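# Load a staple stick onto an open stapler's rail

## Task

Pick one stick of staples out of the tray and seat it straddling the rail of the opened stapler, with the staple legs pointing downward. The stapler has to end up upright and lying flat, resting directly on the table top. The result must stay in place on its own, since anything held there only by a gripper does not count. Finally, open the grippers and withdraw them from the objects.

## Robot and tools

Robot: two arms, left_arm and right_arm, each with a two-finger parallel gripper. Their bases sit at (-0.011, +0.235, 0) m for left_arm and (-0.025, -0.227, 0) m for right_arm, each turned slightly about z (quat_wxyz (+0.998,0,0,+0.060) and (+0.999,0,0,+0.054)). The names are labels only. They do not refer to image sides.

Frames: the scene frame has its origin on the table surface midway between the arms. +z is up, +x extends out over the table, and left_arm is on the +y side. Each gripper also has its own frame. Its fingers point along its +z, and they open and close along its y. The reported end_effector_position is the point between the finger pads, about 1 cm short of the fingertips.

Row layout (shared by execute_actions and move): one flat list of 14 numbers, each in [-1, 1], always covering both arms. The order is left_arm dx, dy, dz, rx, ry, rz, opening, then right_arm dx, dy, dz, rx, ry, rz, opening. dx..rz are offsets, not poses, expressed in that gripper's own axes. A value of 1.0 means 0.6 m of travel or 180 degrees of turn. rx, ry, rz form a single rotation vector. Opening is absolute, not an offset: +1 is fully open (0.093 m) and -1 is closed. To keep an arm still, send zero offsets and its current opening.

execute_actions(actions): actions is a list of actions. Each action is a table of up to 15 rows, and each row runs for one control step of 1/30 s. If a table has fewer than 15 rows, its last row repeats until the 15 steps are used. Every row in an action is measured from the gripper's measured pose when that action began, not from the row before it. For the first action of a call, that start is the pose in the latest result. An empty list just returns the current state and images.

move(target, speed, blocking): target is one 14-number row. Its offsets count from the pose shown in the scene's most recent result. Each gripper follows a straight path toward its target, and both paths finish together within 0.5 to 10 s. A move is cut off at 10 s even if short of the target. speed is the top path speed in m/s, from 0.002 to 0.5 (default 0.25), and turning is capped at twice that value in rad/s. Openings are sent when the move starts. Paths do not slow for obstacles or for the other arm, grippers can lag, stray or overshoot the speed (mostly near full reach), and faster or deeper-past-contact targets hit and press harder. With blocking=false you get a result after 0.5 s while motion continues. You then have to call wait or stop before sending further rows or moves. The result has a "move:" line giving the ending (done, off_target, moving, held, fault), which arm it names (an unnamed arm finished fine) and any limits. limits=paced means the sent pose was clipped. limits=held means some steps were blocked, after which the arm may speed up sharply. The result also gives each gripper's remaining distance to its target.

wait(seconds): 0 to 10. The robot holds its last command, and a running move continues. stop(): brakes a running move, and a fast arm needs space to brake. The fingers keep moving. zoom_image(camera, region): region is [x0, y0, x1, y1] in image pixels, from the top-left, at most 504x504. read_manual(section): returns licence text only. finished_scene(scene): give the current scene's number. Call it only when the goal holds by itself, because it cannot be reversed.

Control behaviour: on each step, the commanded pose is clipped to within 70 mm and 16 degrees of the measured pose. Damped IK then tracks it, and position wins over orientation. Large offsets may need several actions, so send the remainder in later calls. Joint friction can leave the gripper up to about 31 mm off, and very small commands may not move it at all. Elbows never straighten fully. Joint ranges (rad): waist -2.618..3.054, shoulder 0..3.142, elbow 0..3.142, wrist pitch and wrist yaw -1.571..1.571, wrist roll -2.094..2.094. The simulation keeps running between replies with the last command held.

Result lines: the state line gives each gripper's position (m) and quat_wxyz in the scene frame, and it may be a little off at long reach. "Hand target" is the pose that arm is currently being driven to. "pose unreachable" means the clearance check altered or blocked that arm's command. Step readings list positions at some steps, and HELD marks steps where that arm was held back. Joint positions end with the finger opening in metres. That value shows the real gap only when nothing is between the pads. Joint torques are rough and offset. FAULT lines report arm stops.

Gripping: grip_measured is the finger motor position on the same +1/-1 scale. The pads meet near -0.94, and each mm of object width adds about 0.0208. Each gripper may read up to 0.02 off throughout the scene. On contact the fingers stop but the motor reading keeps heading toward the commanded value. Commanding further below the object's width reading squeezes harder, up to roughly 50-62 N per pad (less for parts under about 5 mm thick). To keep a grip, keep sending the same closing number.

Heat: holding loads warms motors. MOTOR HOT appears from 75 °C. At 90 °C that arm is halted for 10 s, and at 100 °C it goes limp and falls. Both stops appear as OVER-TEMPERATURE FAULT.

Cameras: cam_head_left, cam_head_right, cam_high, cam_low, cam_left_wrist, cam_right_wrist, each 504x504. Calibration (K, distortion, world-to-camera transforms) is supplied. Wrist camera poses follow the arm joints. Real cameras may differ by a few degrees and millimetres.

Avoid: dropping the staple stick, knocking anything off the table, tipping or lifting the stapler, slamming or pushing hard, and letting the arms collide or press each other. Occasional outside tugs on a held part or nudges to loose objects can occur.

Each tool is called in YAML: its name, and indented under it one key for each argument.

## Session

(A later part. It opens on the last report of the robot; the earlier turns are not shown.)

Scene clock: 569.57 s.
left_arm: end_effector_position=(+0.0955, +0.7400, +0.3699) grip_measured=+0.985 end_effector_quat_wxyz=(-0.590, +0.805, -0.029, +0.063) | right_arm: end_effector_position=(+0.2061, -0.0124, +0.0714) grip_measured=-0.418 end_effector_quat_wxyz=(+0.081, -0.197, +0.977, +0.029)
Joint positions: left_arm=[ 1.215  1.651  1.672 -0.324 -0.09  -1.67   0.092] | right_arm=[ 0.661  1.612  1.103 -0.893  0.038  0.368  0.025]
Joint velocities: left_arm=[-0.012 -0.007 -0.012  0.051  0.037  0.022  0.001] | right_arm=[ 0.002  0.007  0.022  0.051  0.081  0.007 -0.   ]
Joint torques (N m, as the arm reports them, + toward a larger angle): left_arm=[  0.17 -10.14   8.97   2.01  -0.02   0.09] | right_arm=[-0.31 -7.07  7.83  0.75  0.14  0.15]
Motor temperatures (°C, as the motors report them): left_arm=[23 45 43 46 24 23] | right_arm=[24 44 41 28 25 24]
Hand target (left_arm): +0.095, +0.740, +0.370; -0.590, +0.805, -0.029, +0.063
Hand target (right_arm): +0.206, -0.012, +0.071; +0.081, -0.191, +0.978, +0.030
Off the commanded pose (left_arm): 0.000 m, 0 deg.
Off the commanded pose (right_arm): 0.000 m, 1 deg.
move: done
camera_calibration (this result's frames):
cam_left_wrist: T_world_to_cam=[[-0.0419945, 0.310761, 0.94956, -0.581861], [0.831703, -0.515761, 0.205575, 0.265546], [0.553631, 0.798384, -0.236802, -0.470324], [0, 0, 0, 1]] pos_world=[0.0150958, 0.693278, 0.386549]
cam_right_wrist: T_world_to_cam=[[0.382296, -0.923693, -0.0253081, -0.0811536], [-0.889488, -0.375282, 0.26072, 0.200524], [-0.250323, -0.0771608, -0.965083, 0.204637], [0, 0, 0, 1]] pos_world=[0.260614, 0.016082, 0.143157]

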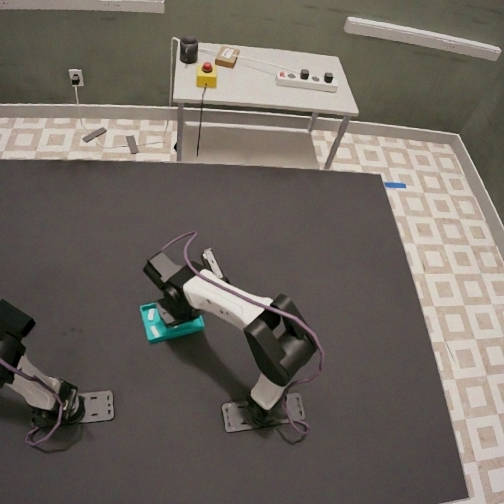

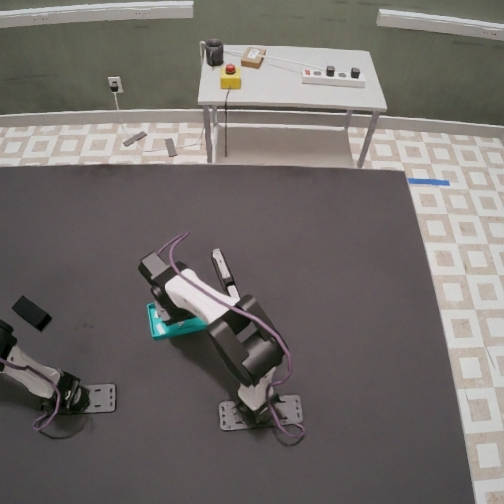

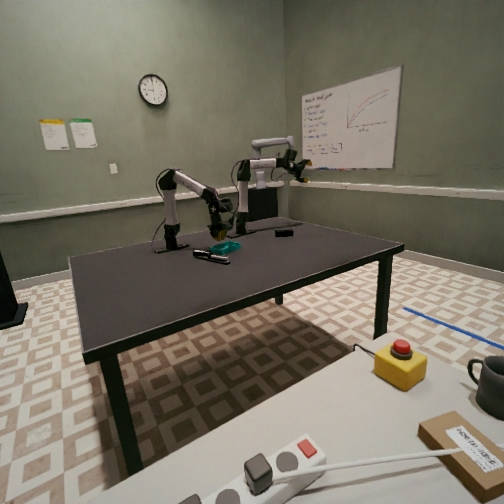

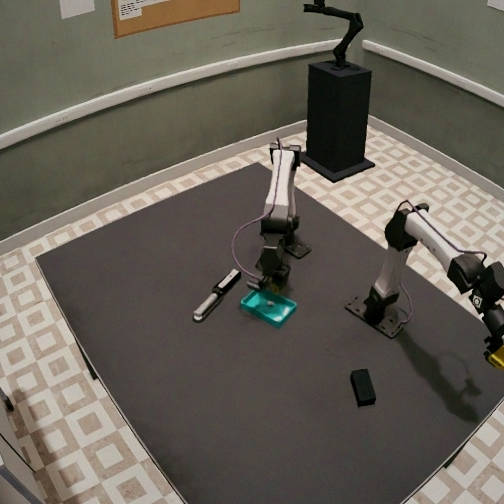

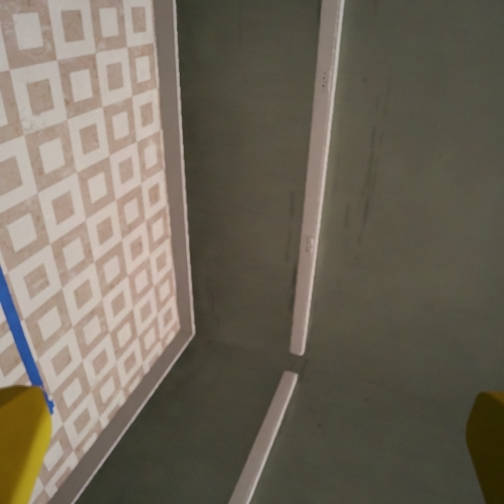

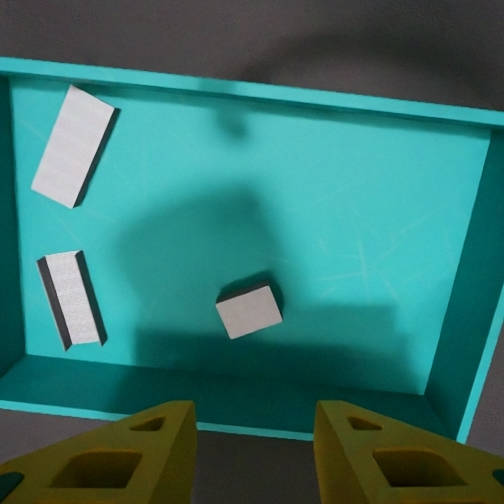

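move:
  target: [0,0,0,0,0,0,1, 0.008,0,0.095,0,0,0,-0.28]
  speed: 0.06

Scene clock: 582.43 s.
left_arm: end_effector_position=(+0.0955, +0.7400, +0.3699) grip_measured=+0.985 end_effector_quat_wxyz=(-0.590, +0.805, -0.029, +0.063) | right_arm: end_effector_position=(+0.2139, -0.0049, +0.0242) grip_measured=-0.282 end_effector_quat_wxyz=(+0.091, -0.195, +0.976, +0.036)
Joint positions: left_arm=[ 1.215  1.651  1.672 -0.324 -0.09  -1.67   0.092] | right_arm=[ 0.661  1.7    0.994 -0.673  0.038  0.37   0.032]
Joint velocities: left_arm=[-0.002 -0.007  0.002 -0.007  0.022  0.022 -0.001] | right_arm=[-0.002  0.007  0.017 -0.007  0.007 -0.007  0.001]
Joint torques (N m, as the arm reports them, + toward a larger angle): left_arm=[  0.2  -10.14   8.96   2.01  -0.04   0.09] | right_arm=[-0.39 -6.26  5.38  0.82  0.15  0.  ]
Motor temperatures (°C, as the motors report them): left_arm=[23 45 43 46 24 23] | right_arm=[24 43 41 28 25 24]
Hand target (left_arm): +0.095, +0.740, +0.370; -0.590, +0.805, -0.029, +0.063
Hand target (right_arm): +0.210, -0.009, +0.015; +0.081, -0.197, +0.977, +0.029
Off the commanded pose (left_arm): 0.000 m, 0 deg.
Off the commanded pose (right_arm): 0.011 m, 1 deg.
move: off_target (right_arm)
camera_calibration (this result's frames):
cam_left_wrist: T_world_to_cam=[[-0.0419945, 0.310761, 0.94956, -0.581861], [0.831703, -0.515761, 0.205575, 0.265546], [0.553631, 0.798384, -0.236802, -0.470324], [0, 0, 0, 1]] pos_world=[0.0150958, 0.693278, 0.386549]
cam_right_wrist: T_world_to_cam=[[0.380371, -0.924191, -0.0344927, -0.0777102], [-0.894663, -0.377155, 0.239441, 0.22427], [-0.234298, -0.0602169, -0.970298, 0.158414], [0, 0, 0, 1]] pos_world=[0.267321, 0.0223048, 0.0973294]

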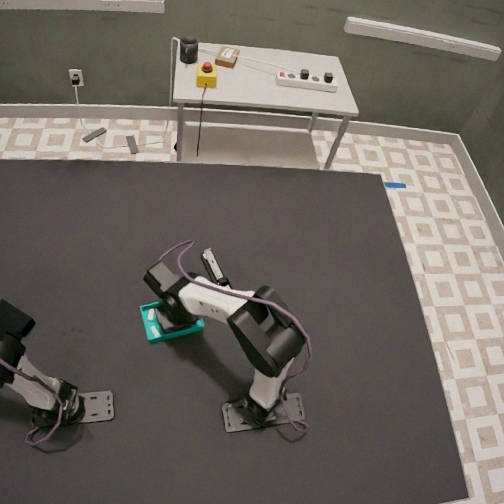

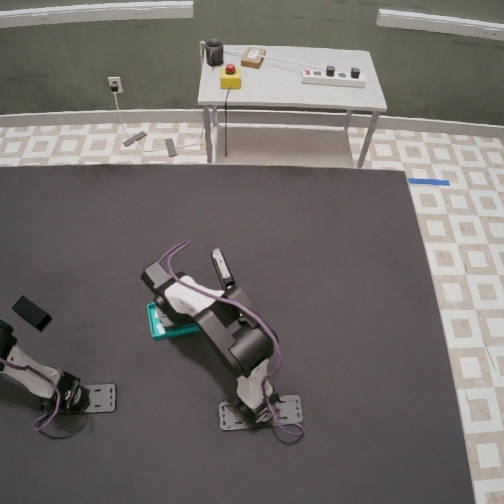

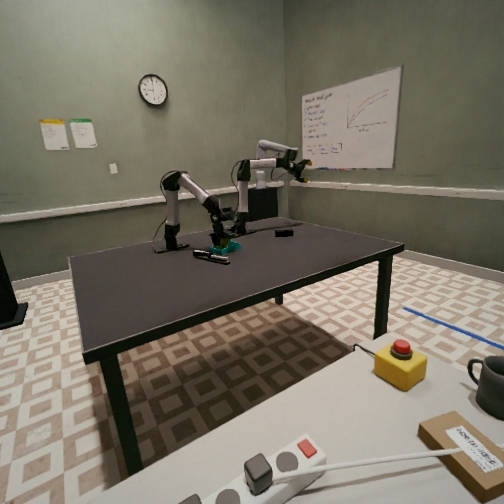

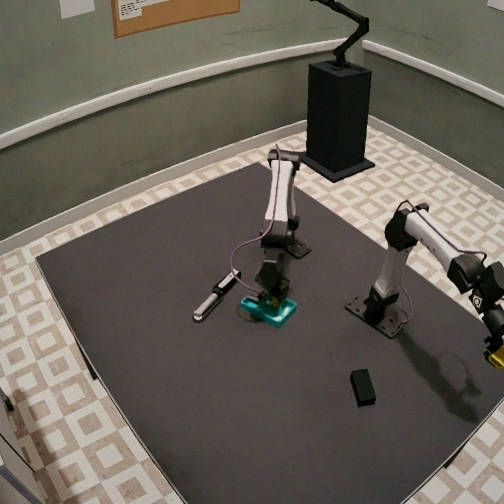

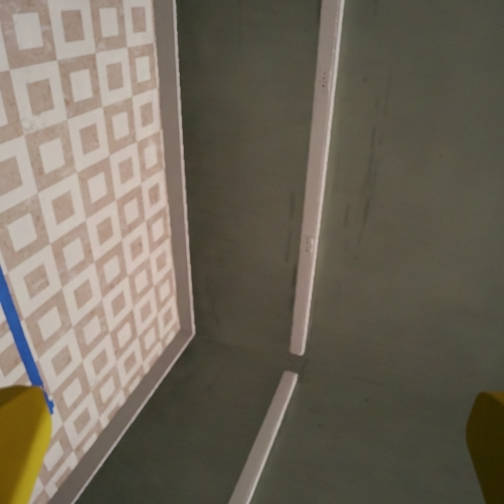

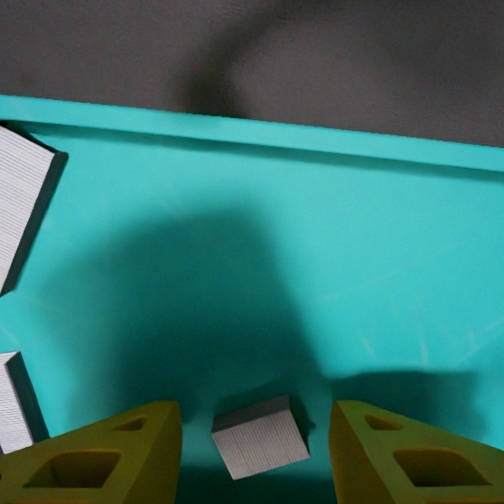

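execute_actions:
  actions:
    - [[0,0,0,0,0,0,1,0,0,0.02,0,0,0,-0.28]]
    - [[0,0,0,0,0,0,1,0,0,0,0,0,0,-0.5]]
    - [[0,0,0,0,0,0,1,0,0,0,0,0,0,-0.68]]
    - [[0,0,0,0,0,0,1,0,0,0,0,0,0,-0.68]]

Scene clock: 589.70 s.
left_arm: end_effector_position=(+0.0955, +0.7400, +0.3699) grip_measured=+0.985 end_effector_quat_wxyz=(-0.590, +0.805, -0.029, +0.063) | right_arm: end_effector_position=(+0.2187, -0.0002, +0.0225) grip_measured=-0.678 end_effector_quat_wxyz=(+0.100, -0.195, +0.975, +0.042)
Joint positions: left_arm=[ 1.215  1.651  1.672 -0.324 -0.09  -1.67   0.092] | right_arm=[ 0.661  1.71   0.994 -0.641  0.038  0.37   0.013]
Joint velocities: left_arm=[ 0.012 -0.002  0.007 -0.007 -0.022 -0.007 -0.   ] | right_arm=[ 0.012  0.007 -0.002  0.037  0.022 -0.095 -0.   ]
Joint torques (N m, as the arm reports them, + toward a larger angle): left_arm=[  0.21 -10.19   8.95   2.01  -0.06   0.08] | right_arm=[-0.4  -7.74  7.21  0.79  0.12  0.01]
Motor temperatures (°C, as the motors report them): left_arm=[23 45 43 46 24 23] | right_arm=[24 43 41 28 25 24]
Hand target (left_arm): +0.095, +0.740, +0.370; -0.590, +0.805, -0.029, +0.063
Hand target (right_arm): +0.219, -0.000, +0.023; +0.100, -0.195, +0.975, +0.042
Off the commanded pose (left_arm): 0.000 m, 0 deg.
Off the commanded pose (right_arm): 0.000 m, 0 deg.
Step readings (end_effector_position; steps 1 to 15: 1st action; 16 to 30: 2nd action; 31 to 45: 3rd action; 46 to 60: 4th action):
0: left_arm (+0.0955, +0.7400, +0.3699) | right_arm (+0.2141, -0.0047, +0.0243)
1: left_arm (+0.0955, +0.7400, +0.3699) | right_arm (+0.2146, -0.0042, +0.0242)
2: left_arm (+0.0955, +0.7400, +0.3699) | right_arm (+0.2155, -0.0034, +0.0238)
4: left_arm (+0.0955, +0.7400, +0.3699) | right_arm (+0.2169, -0.0020, +0.0229)
8: left_arm (+0.0955, +0.7400, +0.3699) | right_arm (+0.2178, -0.0011, +0.0223)
15: left_arm (+0.0955, +0.7400, +0.3699) | right_arm (+0.2186, -0.0003, +0.0225)
16: left_arm (+0.0955, +0.7400, +0.3699) | right_arm (+0.2187, -0.0002, +0.0225)
17: left_arm (+0.0955, +0.7400, +0.3699) | right_arm (+0.2187, -0.0002, +0.0225)
19: left_arm (+0.0955, +0.7400, +0.3699) | right_arm (+0.2187, -0.0002, +0.0225)
23: left_arm (+0.0955, +0.7400, +0.3699) | right_arm (+0.2187, -0.0002, +0.0225)
30: left_arm (+0.0955, +0.7400, +0.3699) | right_arm (+0.2187, -0.0002, +0.0225)
31: left_arm (+0.0955, +0.7400, +0.3699) | right_arm (+0.2187, -0.0002, +0.0225)
32: left_arm (+0.0955, +0.7400, +0.3699) | right_arm (+0.2187, -0.0002, +0.0225)
34: left_arm (+0.0955, +0.7400, +0.3699) | right_arm (+0.2187, -0.0002, +0.0225)
38: left_arm (+0.0955, +0.7400, +0.3699) | right_arm (+0.2187, -0.0002, +0.0225)
45: left_arm (+0.0955, +0.7400, +0.3699) | right_arm (+0.2187, -0.0002, +0.0225)
46: left_arm (+0.0955, +0.7400, +0.3699) | right_arm (+0.2187, -0.0002, +0.0225)
47: left_arm (+0.0955, +0.7400, +0.3699) | right_arm (+0.2187, -0.0002, +0.0225)
49: left_arm (+0.0955, +0.7400, +0.3699) | right_arm (+0.2187, -0.0002, +0.0225)
53: left_arm (+0.0955, +0.7400, +0.3699) | right_arm (+0.2187, -0.0002, +0.0225)
60: end_effector_position above
camera_calibration (this result's frames):
cam_left_wrist: T_world_to_cam=[[-0.0419945, 0.310761, 0.94956, -0.581861], [0.831703, -0.515761, 0.205575, 0.265546], [0.553631, 0.798384, -0.236802, -0.470324], [0, 0, 0, 1]] pos_world=[0.0150958, 0.693278, 0.386549]
cam_right_wrist: T_world_to_cam=[[0.380961, -0.92362, -0.0423628, -0.0752724], [-0.898192, -0.380566, 0.220046, 0.231906], [-0.219361, -0.045779, -0.974569, 0.154961], [0, 0, 0, 1]] pos_world=[0.270965, 0.0258265, 0.0968014]

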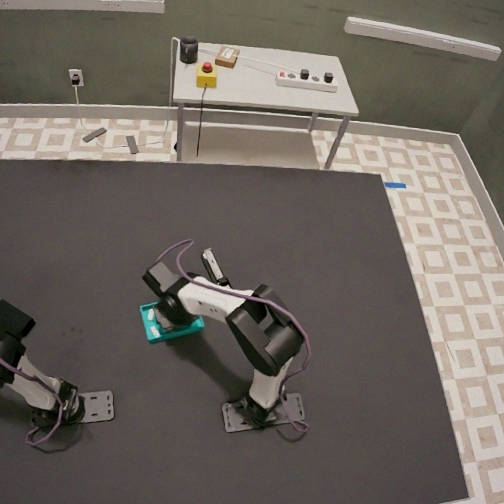

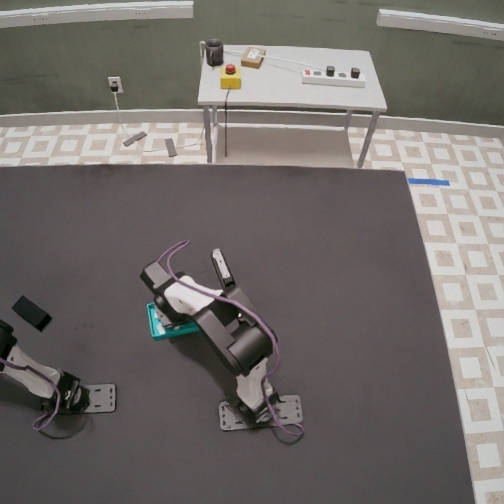

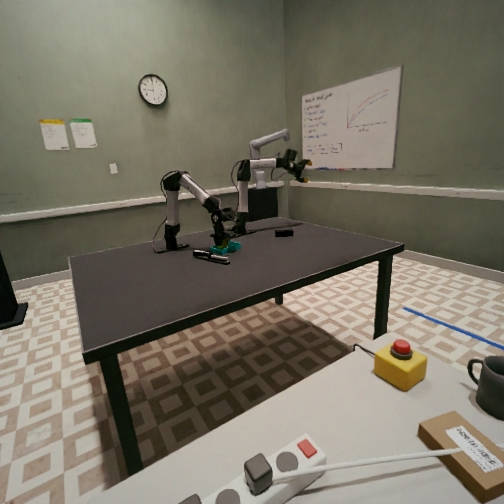

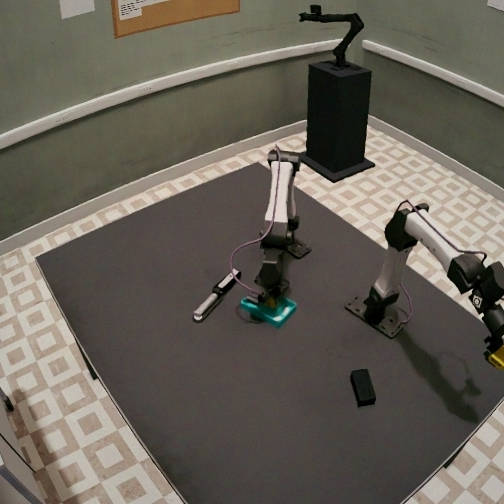

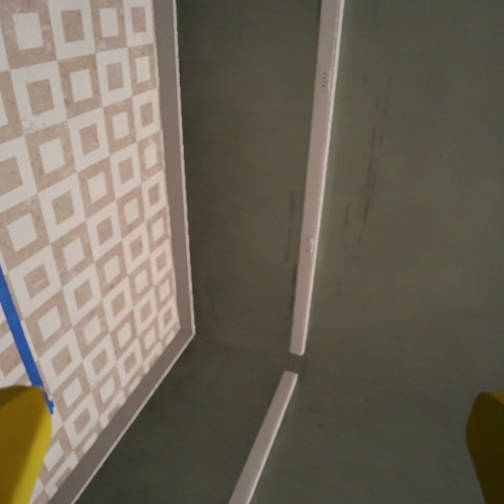

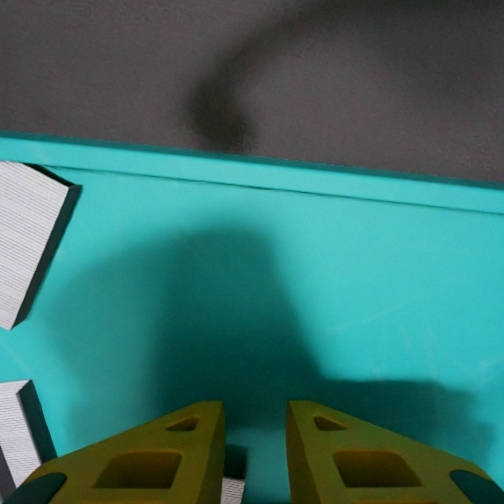

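execute_actions:
  actions:
    - [[0,0,0,0,0,0,1,0,0,0,0,0,0,-0.3]]
    - [[0,0,0,0,0,0,1,0.03,0,0.005,0,0,0,-0.3]]
    - [[0,0,0,0,0,0,1,0,0,0,0,0,0,-0.3]]

Scene clock: 597.40 s.
left_arm: end_effector_position=(+0.0955, +0.7400, +0.3699) grip_measured=+0.985 end_effector_quat_wxyz=(-0.590, +0.805, -0.029, +0.063) | right_arm: end_effector_position=(+0.2110, -0.0020, +0.0218) grip_measured=-0.302 end_effector_quat_wxyz=(+0.107, -0.195, +0.974, +0.046)
Joint positions: left_arm=[ 1.215  1.651  1.672 -0.324 -0.09  -1.67   0.092] | right_arm=[ 0.675  1.674  0.945 -0.611  0.041  0.383  0.031]
Joint velocities: left_arm=[ 0.002 -0.007  0.012 -0.051 -0.051  0.022 -0.001] | right_arm=[-0.002 -0.007 -0.017 -0.037 -0.007  0.051  0.002]
Joint torques (N m, as the arm reports them, + toward a larger angle): left_arm=[  0.14 -10.1    8.98   2.02  -0.02   0.09] | right_arm=[-0.28 -7.22  7.27  0.82  0.15  0.01]
Motor temperatures (°C, as the motors report them): left_arm=[23 45 43 46 24 23] | right_arm=[24 43 41 28 25 24]
Hand target (left_arm): +0.095, +0.740, +0.370; -0.590, +0.805, -0.029, +0.063
Hand target (right_arm): +0.211, -0.002, +0.022; +0.107, -0.195, +0.974, +0.046
Off the commanded pose (left_arm): 0.000 m, 0 deg.
Off the commanded pose (right_arm): 0.000 m, 0 deg.
Step readings (end_effector_position; steps 1 to 15: 1st action; 16 to 30: 2nd action; 31 to 45: 3rd action):
0: left_arm (+0.0955, +0.7400, +0.3699) | right_arm (+0.2187, -0.0002, +0.0225)
1: left_arm (+0.0955, +0.7400, +0.3699) | right_arm (+0.2187, -0.0002, +0.0225)
2: left_arm (+0.0955, +0.7400, +0.3699) | right_arm (+0.2187, -0.0002, +0.0225)
4: left_arm (+0.0955, +0.7400, +0.3699) | right_arm (+0.2187, -0.0002, +0.0225)
8: left_arm (+0.0955, +0.7400, +0.3699) | right_arm (+0.2187, -0.0002, +0.0225)
15: left_arm (+0.0955, +0.7400, +0.3699) | right_arm (+0.2187, -0.0002, +0.0225)
16: left_arm (+0.0955, +0.7400, +0.3699) | right_arm (+0.2182, -0.0003, +0.0219)
17: left_arm (+0.0955, +0.7400, +0.3699) | right_arm (+0.2169, -0.0007, +0.0218)
19: left_arm (+0.0955, +0.7400, +0.3699) | right_arm (+0.2127, -0.0019, +0.0219)
23: left_arm (+0.0955, +0.7400, +0.3699) | right_arm (+0.2110, -0.0020, +0.0218)
30: left_arm (+0.0955, +0.7400, +0.3699) | right_arm (+0.2110, -0.0020, +0.0218)
31: left_arm (+0.0955, +0.7400, +0.3699) | right_arm (+0.2110, -0.0020, +0.0218)
32: left_arm (+0.0955, +0.7400, +0.3699) | right_arm (+0.2110, -0.0020, +0.0218)
34: left_arm (+0.0955, +0.7400, +0.3699) | right_arm (+0.2110, -0.0020, +0.0218)
38: left_arm (+0.0955, +0.7400, +0.3699) | right_arm (+0.2110, -0.0020, +0.0218)
45: end_effector_position above
camera_calibration (this result's frames):
cam_left_wrist: T_world_to_cam=[[-0.0419945, 0.310761, 0.94956, -0.581861], [0.831703, -0.515761, 0.205575, 0.265546], [0.553631, 0.798384, -0.236802, -0.470324], [0, 0, 0, 1]] pos_world=[0.0150958, 0.693278, 0.386549]
cam_right_wrist: T_world_to_cam=[[0.382969, -0.922478, -0.0486835, -0.0742826], [-0.900315, -0.384528, 0.203887, 0.225281], [-0.206802, -0.0342519, -0.977783, 0.149925], [0, 0, 0, 1]] pos_world=[0.262276, 0.023238, 0.0970464]

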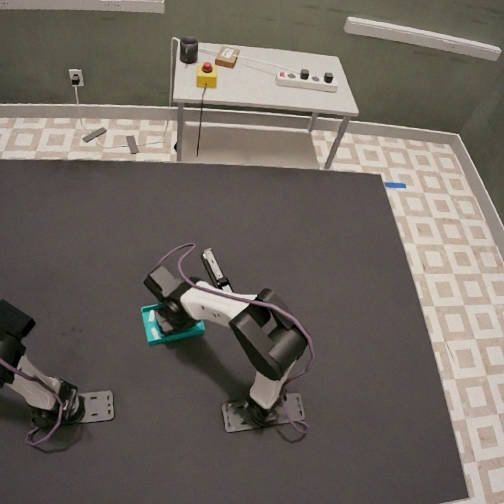

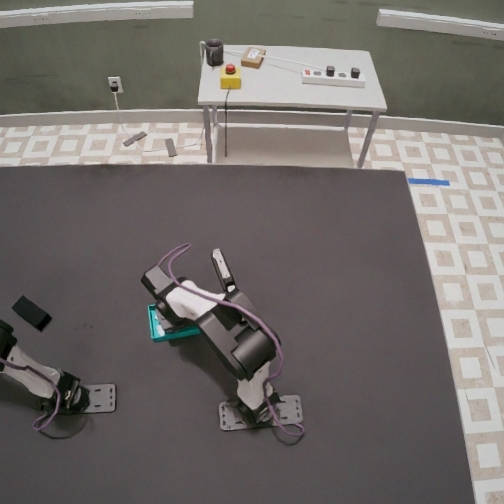

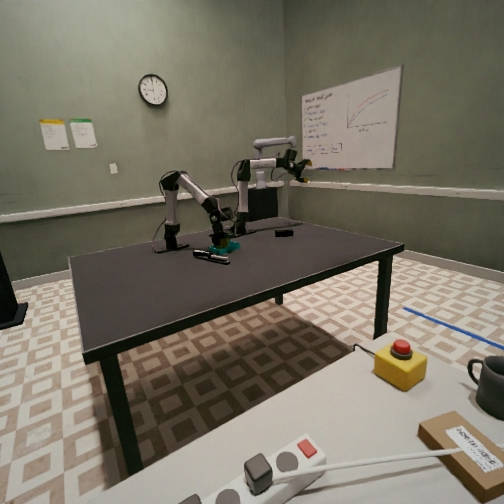

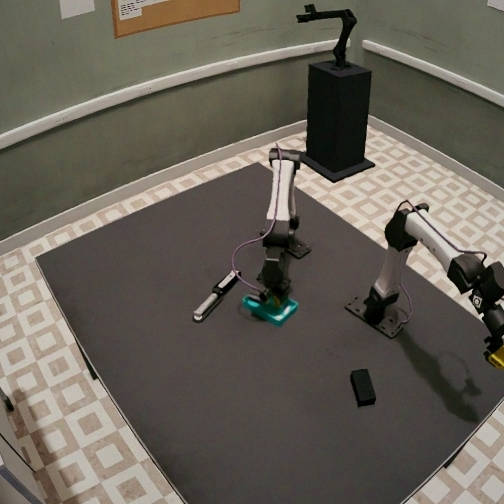

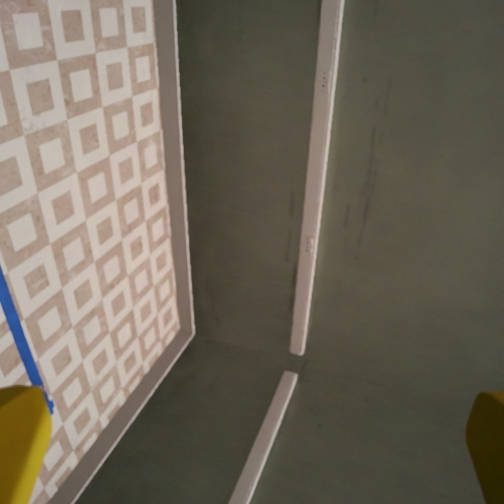

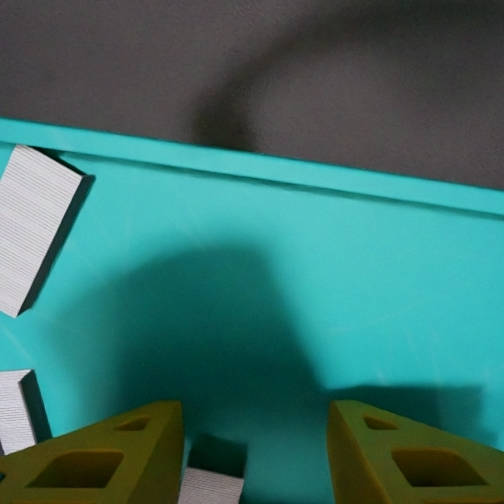

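execute_actions:
  actions:
    - [[0,0,0,0,0,0,1,0.015,0.025,0,0,0,0,-0.3]]
    - [[0,0,0,0,0,0,1,0,0,0,0,0,0,-0.3]]

Scene clock: 606.67 s.
left_arm: end_effector_position=(+0.0955, +0.7400, +0.3699) grip_measured=+0.985 end_effector_quat_wxyz=(-0.590, +0.805, -0.029, +0.063) | right_arm: end_effector_position=(+0.1997, +0.0096, +0.0219) grip_measured=-0.302 end_effector_quat_wxyz=(+0.108, -0.198, +0.973, +0.048)
Joint positions: left_arm=[ 1.215  1.651  1.672 -0.324 -0.09  -1.67   0.092] | right_arm=[ 0.73   1.674  0.945 -0.61   0.051  0.43   0.031]
Joint velocities: left_arm=[ 0.017  0.002 -0.007  0.095  0.007 -0.037 -0.001] | right_arm=[ 0.002 -0.017 -0.022 -0.051 -0.022 -0.022 -0.   ]
Joint torques (N m, as the arm reports them, + toward a larger angle): left_arm=[  0.15 -10.07   8.93   2.01  -0.05   0.07] | right_arm=[-0.42 -7.35  7.26  0.82  0.16  0.04]
Motor temperatures (°C, as the motors report them): left_arm=[23 45 43 46 24 23] | right_arm=[24 43 41 28 25 24]
Hand target (left_arm): +0.095, +0.740, +0.370; -0.590, +0.805, -0.029, +0.063
Hand target (right_arm): +0.200, +0.010, +0.022; +0.108, -0.198, +0.973, +0.048
Off the commanded pose (left_arm): 0.000 m, 0 deg.
Off the commanded pose (right_arm): 0.000 m, 0 deg.
Step readings (end_effector_position; steps 1 to 15: 1st action; 16 to 30: 2nd action):
0: left_arm (+0.0955, +0.7400, +0.3699) | right_arm (+0.2110, -0.0020, +0.0218)
1: left_arm (+0.0955, +0.7400, +0.3699) | right_arm (+0.2104, -0.0012, +0.0218)
2: left_arm (+0.0955, +0.7400, +0.3699) | right_arm (+0.2083, +0.0009, +0.0219)
4: left_arm (+0.0955, +0.7400, +0.3699) | right_arm (+0.2027, +0.0065, +0.0219)
8: left_arm (+0.0955, +0.7400, +0.3699) | right_arm (+0.1995, +0.0096, +0.0219)
15: left_arm (+0.0955, +0.7400, +0.3699) | right_arm (+0.1997, +0.0096, +0.0219)
16: left_arm (+0.0955, +0.7400, +0.3699) | right_arm (+0.1997, +0.0096, +0.0219)
17: left_arm (+0.0955, +0.7400, +0.3699) | right_arm (+0.1997, +0.0096, +0.0219)
19: left_arm (+0.0955, +0.7400, +0.3699) | right_arm (+0.1997, +0.0096, +0.0219)
23: left_arm (+0.0955, +0.7400, +0.3699) | right_arm (+0.1997, +0.0096, +0.0219)
30: end_effector_position above
camera_calibration (this result's frames):
cam_left_wrist: T_world_to_cam=[[-0.0419945, 0.310761, 0.94956, -0.581861], [0.831703, -0.515761, 0.205575, 0.265546], [0.553631, 0.798384, -0.236802, -0.470324], [0, 0, 0, 1]] pos_world=[0.0150958, 0.693278, 0.386549]
cam_right_wrist: T_world_to_cam=[[0.389382, -0.919704, -0.0502545, -0.0605107], [-0.897998, -0.391198, 0.201405, 0.219168], [-0.204893, -0.0332952, -0.978218, 0.147718], [0, 0, 0, 1]] pos_world=[0.250641, 0.0350044, 0.0973183]

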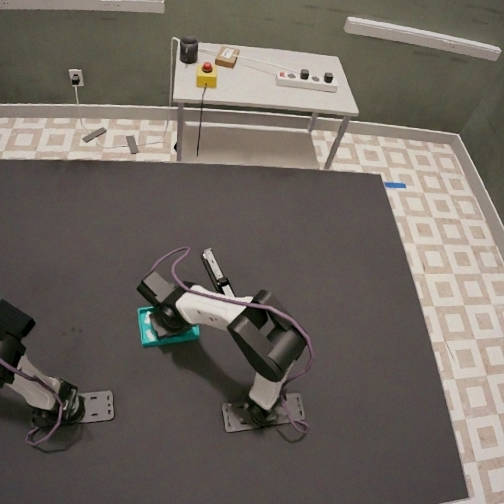

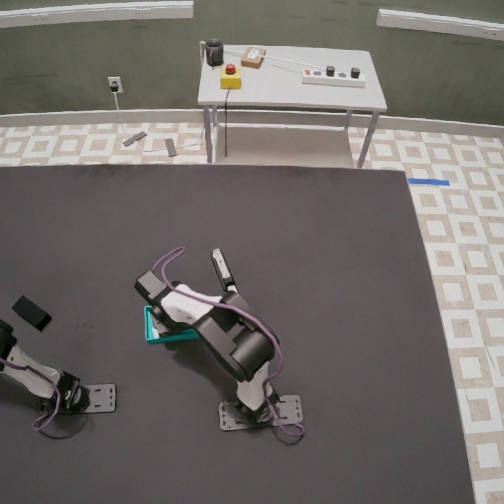

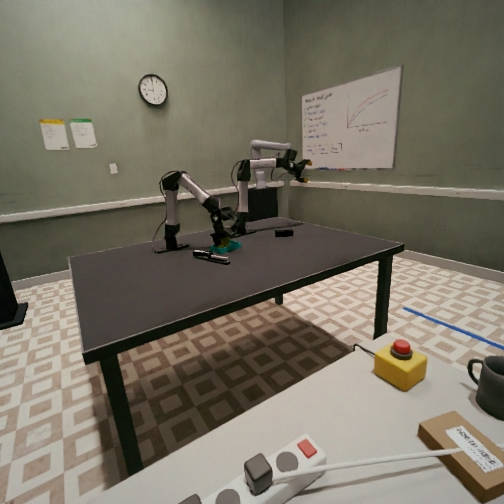

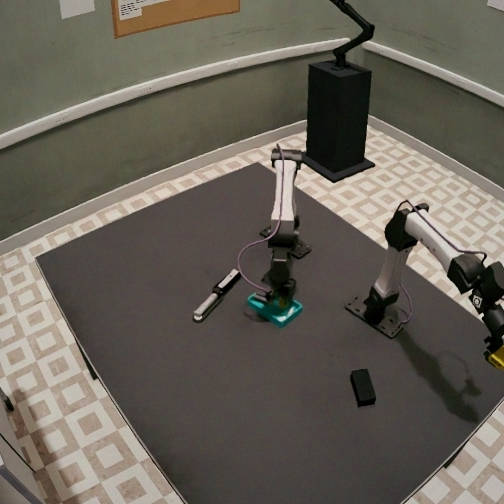

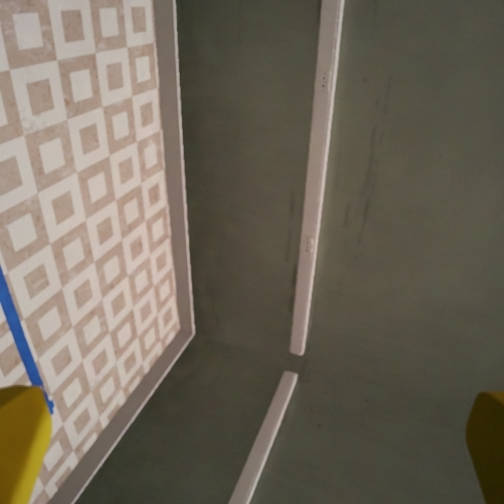

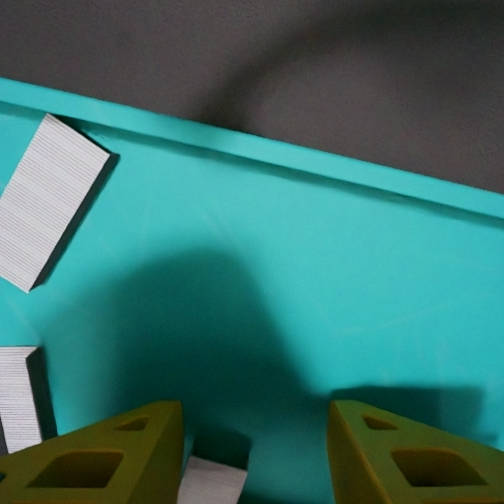

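move:
  target: [0,0,0,0,0,0,1, 0,0,-0.08,-0.03,0,0,-0.3]
  speed: 0.06

Scene clock: 613.00 s.
left_arm: end_effector_position=(+0.0955, +0.7400, +0.3699) grip_measured=+0.985 end_effector_quat_wxyz=(-0.590, +0.805, -0.029, +0.063) | right_arm: end_effector_position=(+0.1885, +0.0010, +0.0612) grip_measured=-0.302 end_effector_quat_wxyz=(+0.096, -0.202, +0.971, +0.085)
Joint positions: left_arm=[ 1.215  1.651  1.672 -0.324 -0.09  -1.67   0.092] | right_arm=[ 0.693  1.539  0.969 -0.745 -0.033  0.396  0.031]
Joint velocities: left_arm=[-0.007  0.002 -0.012  0.037 -0.051 -0.051  0.   ] | right_arm=[-0.002 -0.012  0.017 -0.037  0.007 -0.037 -0.   ]
Joint torques (N m, as the arm reports them, + toward a larger angle): left_arm=[  0.16 -10.14   8.94   2.01  -0.04   0.1 ] | right_arm=[-0.89 -7.15  9.3   0.76  0.03 -0.03]
Motor temperatures (°C, as the motors report them): left_arm=[23 45 43 46 24 23] | right_arm=[24 43 41 28 25 24]
Hand target (left_arm): +0.095, +0.740, +0.370; -0.590, +0.805, -0.029, +0.063
Hand target (right_arm): +0.191, +0.003, +0.069; +0.099, -0.203, +0.970, +0.093
Off the commanded pose (left_arm): 0.000 m, 0 deg.
Off the commanded pose (right_arm): 0.008 m, 1 deg.
move: done
camera_calibration (this result's frames):
cam_left_wrist: T_world_to_cam=[[-0.0419945, 0.310761, 0.94956, -0.581861], [0.831703, -0.515761, 0.205575, 0.265546], [0.553631, 0.798384, -0.236802, -0.470324], [0, 0, 0, 1]] pos_world=[0.0150958, 0.693278, 0.386549]
cam_right_wrist: T_world_to_cam=[[0.401273, -0.907167, -0.126605, -0.0596359], [-0.883705, -0.419783, 0.206998, 0.194802], [-0.240928, 0.0288192, -0.970115, 0.189861], [0, 0, 0, 1]] pos_world=[0.241821, 0.0222033, 0.136314]

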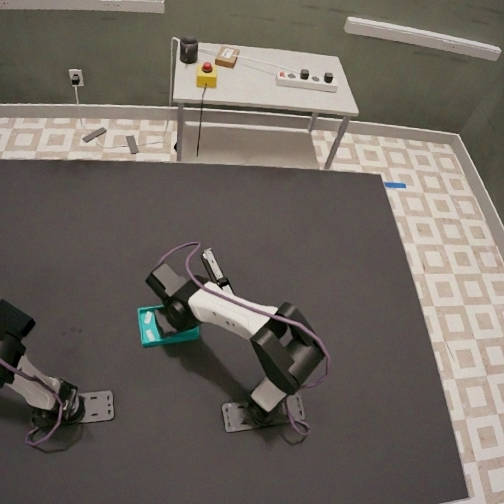

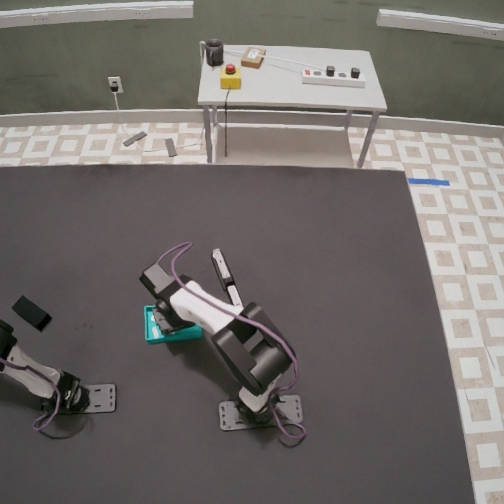

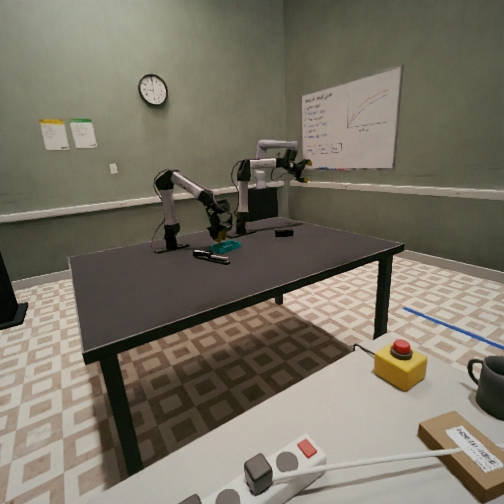

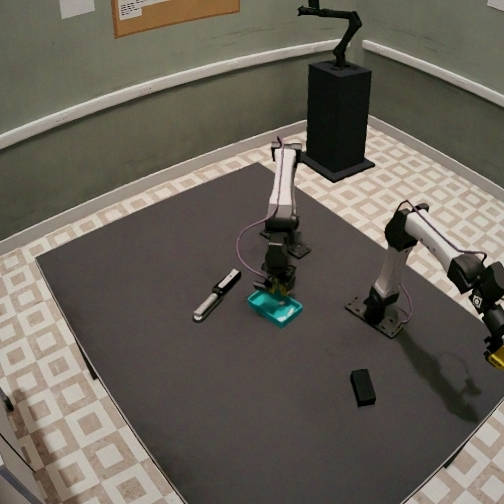

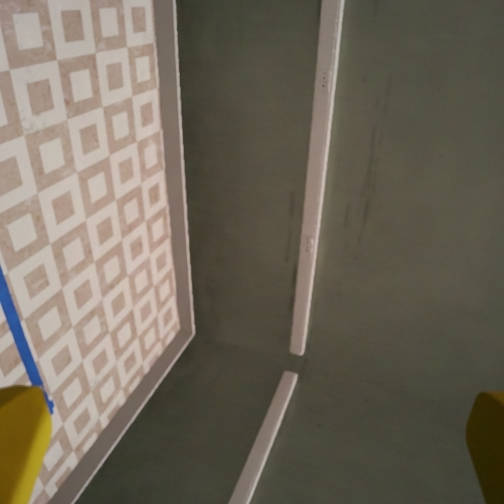

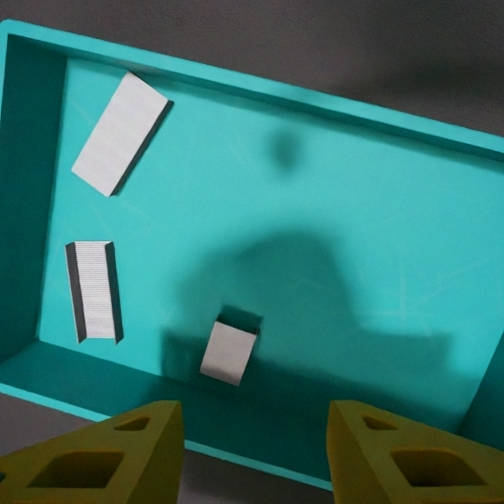

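move:
  target: [0,0,0,0,0,0,1, 0,0,0,0.04,0.11,0.11,-0.4]
  speed: 0.1

Scene clock: 631.17 s.
left_arm: end_effector_position=(+0.0955, +0.7400, +0.3699) grip_measured=+0.985 end_effector_quat_wxyz=(-0.590, +0.805, -0.029, +0.063) | right_arm: end_effector_position=(+0.1865, -0.0001, +0.0619) grip_measured=-0.398 end_effector_quat_wxyz=(-0.067, -0.049, +0.997, +0.005)
Joint positions: left_arm=[ 1.215  1.651  1.672 -0.324 -0.09  -1.67   0.092] | right_arm=[ 0.661  1.833  1.328 -1.16  -0.095  0.667  0.026]
Joint velocities: left_arm=[-0.022 -0.002 -0.007  0.007  0.007 -0.007 -0.   ] | right_arm=[ 0.002  0.007  0.012 -0.037 -0.051 -0.022  0.001]
Joint torques (N m, as the arm reports them, + toward a larger angle): left_arm=[  0.08 -10.06   8.98   2.    -0.05   0.08] | right_arm=[-0.98 -7.29  8.63  0.06 -0.06  0.16]
Motor temperatures (°C, as the motors report them): left_arm=[23 45 43 47 24 23] | right_arm=[24 43 43 28 25 24]
Hand target (left_arm): +0.095, +0.740, +0.370; -0.590, +0.805, -0.029, +0.063
Hand target (right_arm): +0.188, +0.001, +0.061; -0.075, -0.039, +0.996, +0.005
Off the commanded pose (left_arm): 0.000 m, 0 deg.
Off the commanded pose (right_arm): 0.002 m, 2 deg.
move: done
camera_calibration (this result's frames):
cam_left_wrist: T_world_to_cam=[[-0.0419945, 0.310761, 0.94956, -0.581861], [0.831703, -0.515761, 0.205575, 0.265546], [0.553631, 0.798384, -0.236802, -0.470324], [0, 0, 0, 1]] pos_world=[0.0150958, 0.693278, 0.386549]
cam_right_wrist: T_world_to_cam=[[0.0894641, -0.995895, -0.0137726, -0.0086643], [-0.839415, -0.0828354, 0.537142, 0.163828], [-0.536077, -0.036494, -0.84338, 0.23721], [0, 0, 0, 1]] pos_world=[0.265458, 0.0135988, 0.11194]

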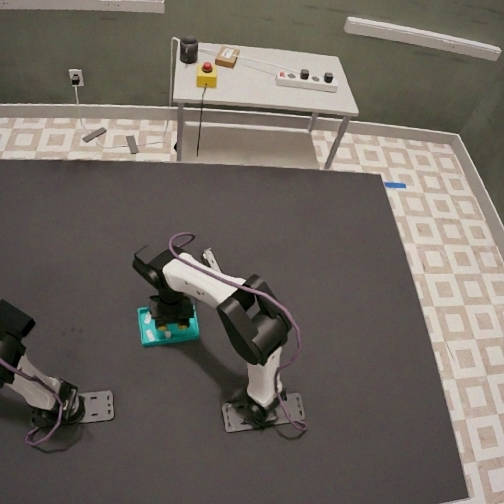

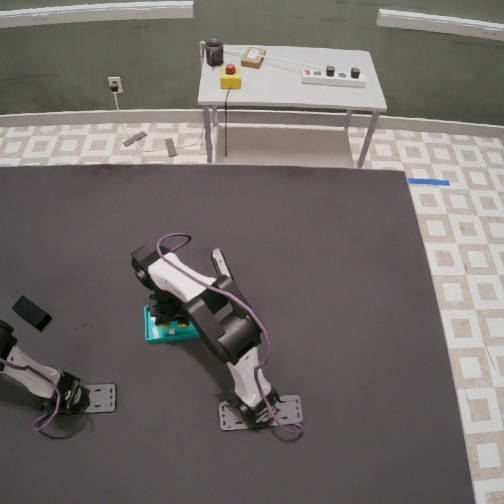

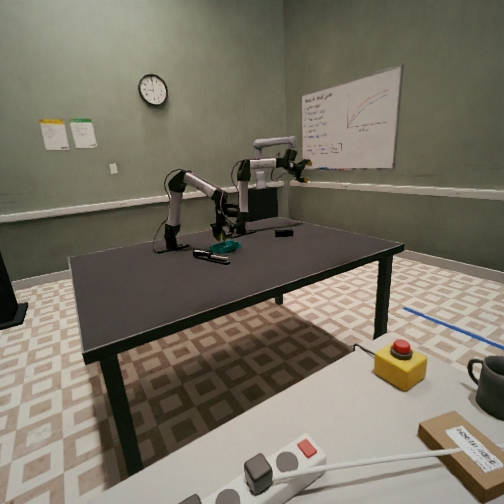

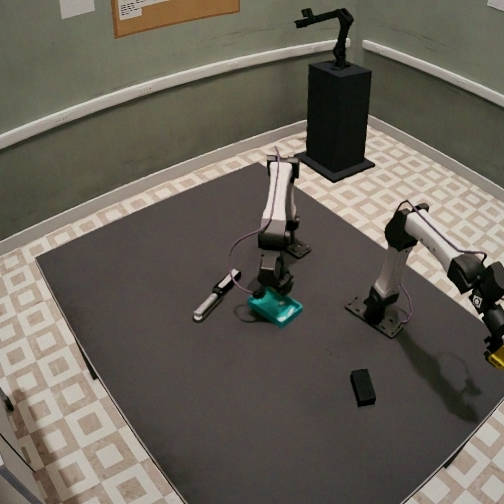

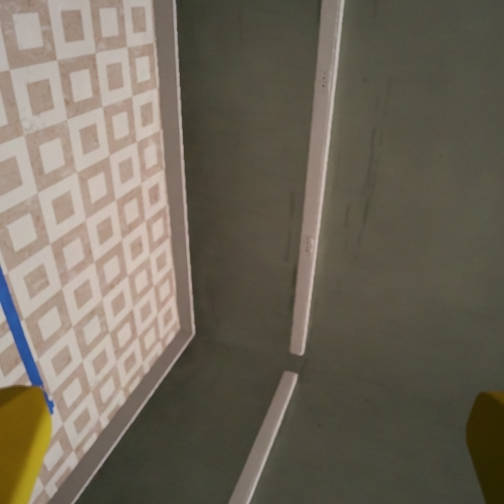

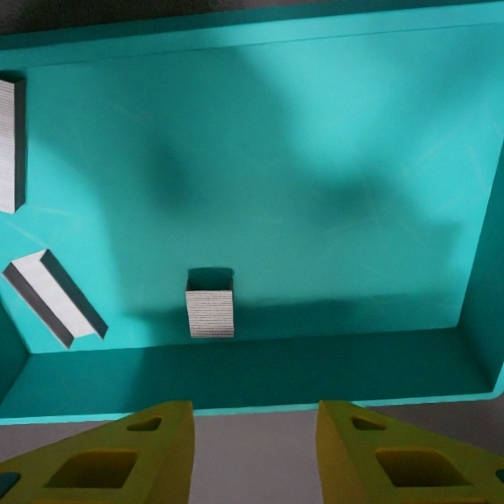

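move:
  target: [0,0,0,0,0,0,1, 0,0.03,0,0,0,0,-0.36]
  speed: 0.03

Scene clock: 644.20 s.
left_arm: end_effector_position=(+0.0955, +0.7400, +0.3699) grip_measured=+0.985 end_effector_quat_wxyz=(-0.590, +0.805, -0.029, +0.063) | right_arm: end_effector_position=(+0.1847, +0.0134, +0.0635) grip_measured=-0.362 end_effector_quat_wxyz=(-0.063, -0.051, +0.997, +0.007)
Joint positions: left_arm=[ 1.215  1.651  1.672 -0.324 -0.09  -1.67   0.092] | right_arm=[ 0.696  1.854  1.362 -1.162 -0.096  0.698  0.028]
Joint velocities: left_arm=[ 0.002 -0.012 -0.007  0.037  0.022  0.007  0.001] | right_arm=[-0.007 -0.007 -0.002  0.007 -0.022 -0.037  0.   ]
Joint torques (N m, as the arm reports them, + toward a larger angle): left_arm=[  0.21 -10.2    8.91   2.02  -0.03   0.1 ] | right_arm=[ 0.24 -7.5   8.69  0.15  0.02  0.14]
Motor temperatures (°C, as the motors report them): left_arm=[23 45 43 47 24 23] | right_arm=[24 43 44 27 25 24]
Hand target (left_arm): +0.095, +0.740, +0.370; -0.590, +0.805, -0.029, +0.063
Hand target (right_arm): +0.185, +0.018, +0.062; -0.067, -0.049, +0.997, +0.005
Off the commanded pose (left_arm): 0.000 m, 0 deg.
Off the commanded pose (right_arm): 0.005 m, 1 deg.
move: done
camera_calibration (this result's frames):
cam_left_wrist: T_world_to_cam=[[-0.0419945, 0.310761, 0.94956, -0.581861], [0.831703, -0.515761, 0.205575, 0.265546], [0.553631, 0.798384, -0.236802, -0.470324], [0, 0, 0, 1]] pos_world=[0.0150958, 0.693278, 0.386549]
cam_right_wrist: T_world_to_cam=[[0.0932224, -0.995497, -0.0171756, 0.00452481], [-0.843048, -0.0881005, 0.530574, 0.163744], [-0.529698, -0.0349816, -0.847464, 0.237189], [0, 0, 0, 1]] pos_world=[0.263261, 0.0272276, 0.114208]

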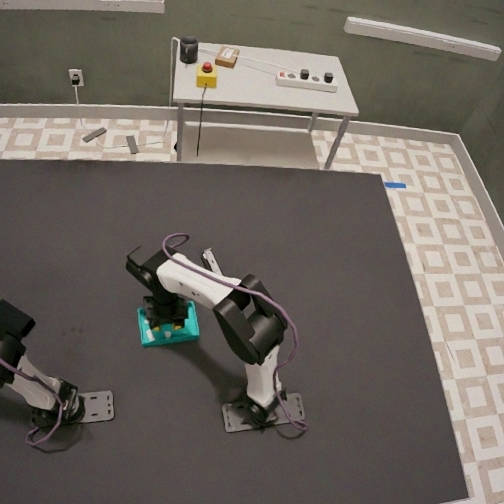

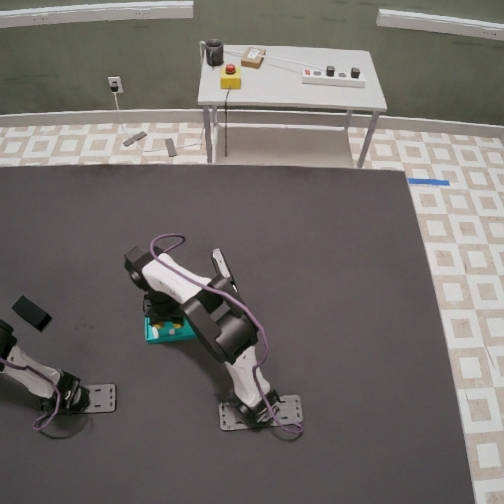

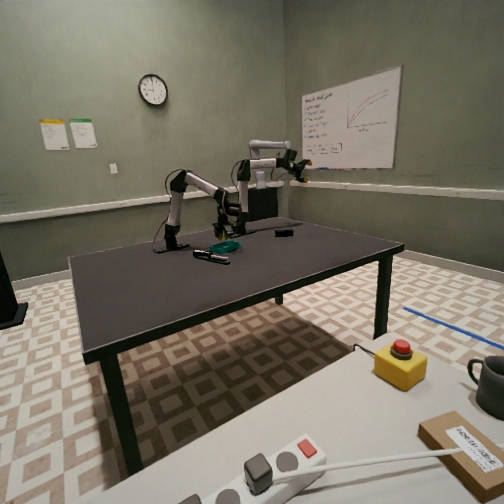

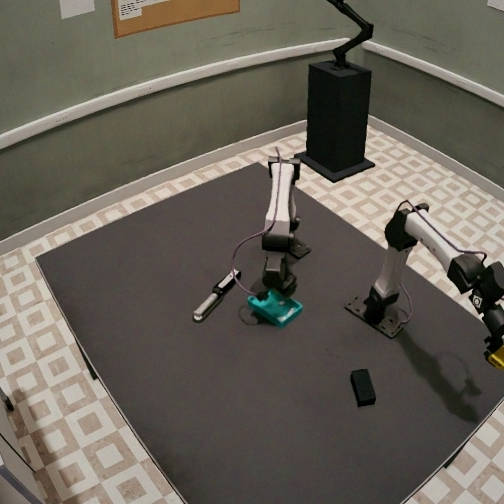

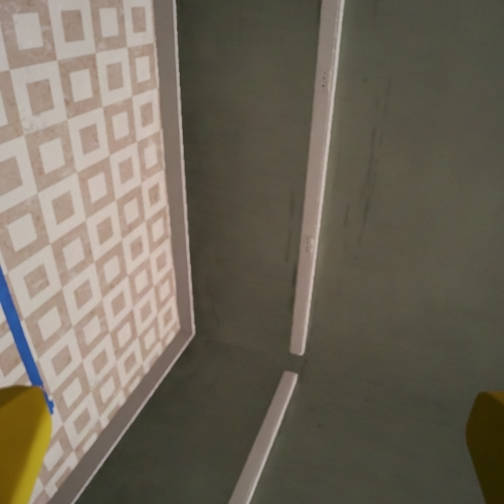

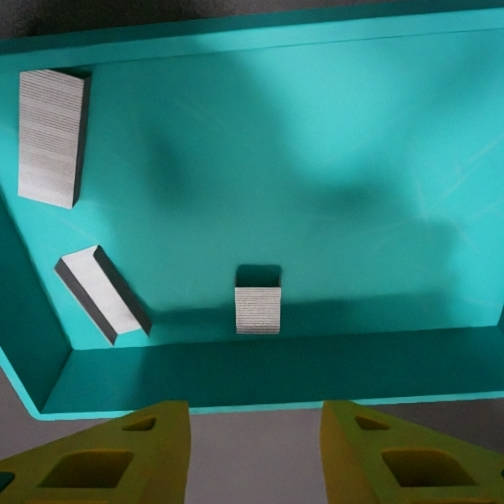

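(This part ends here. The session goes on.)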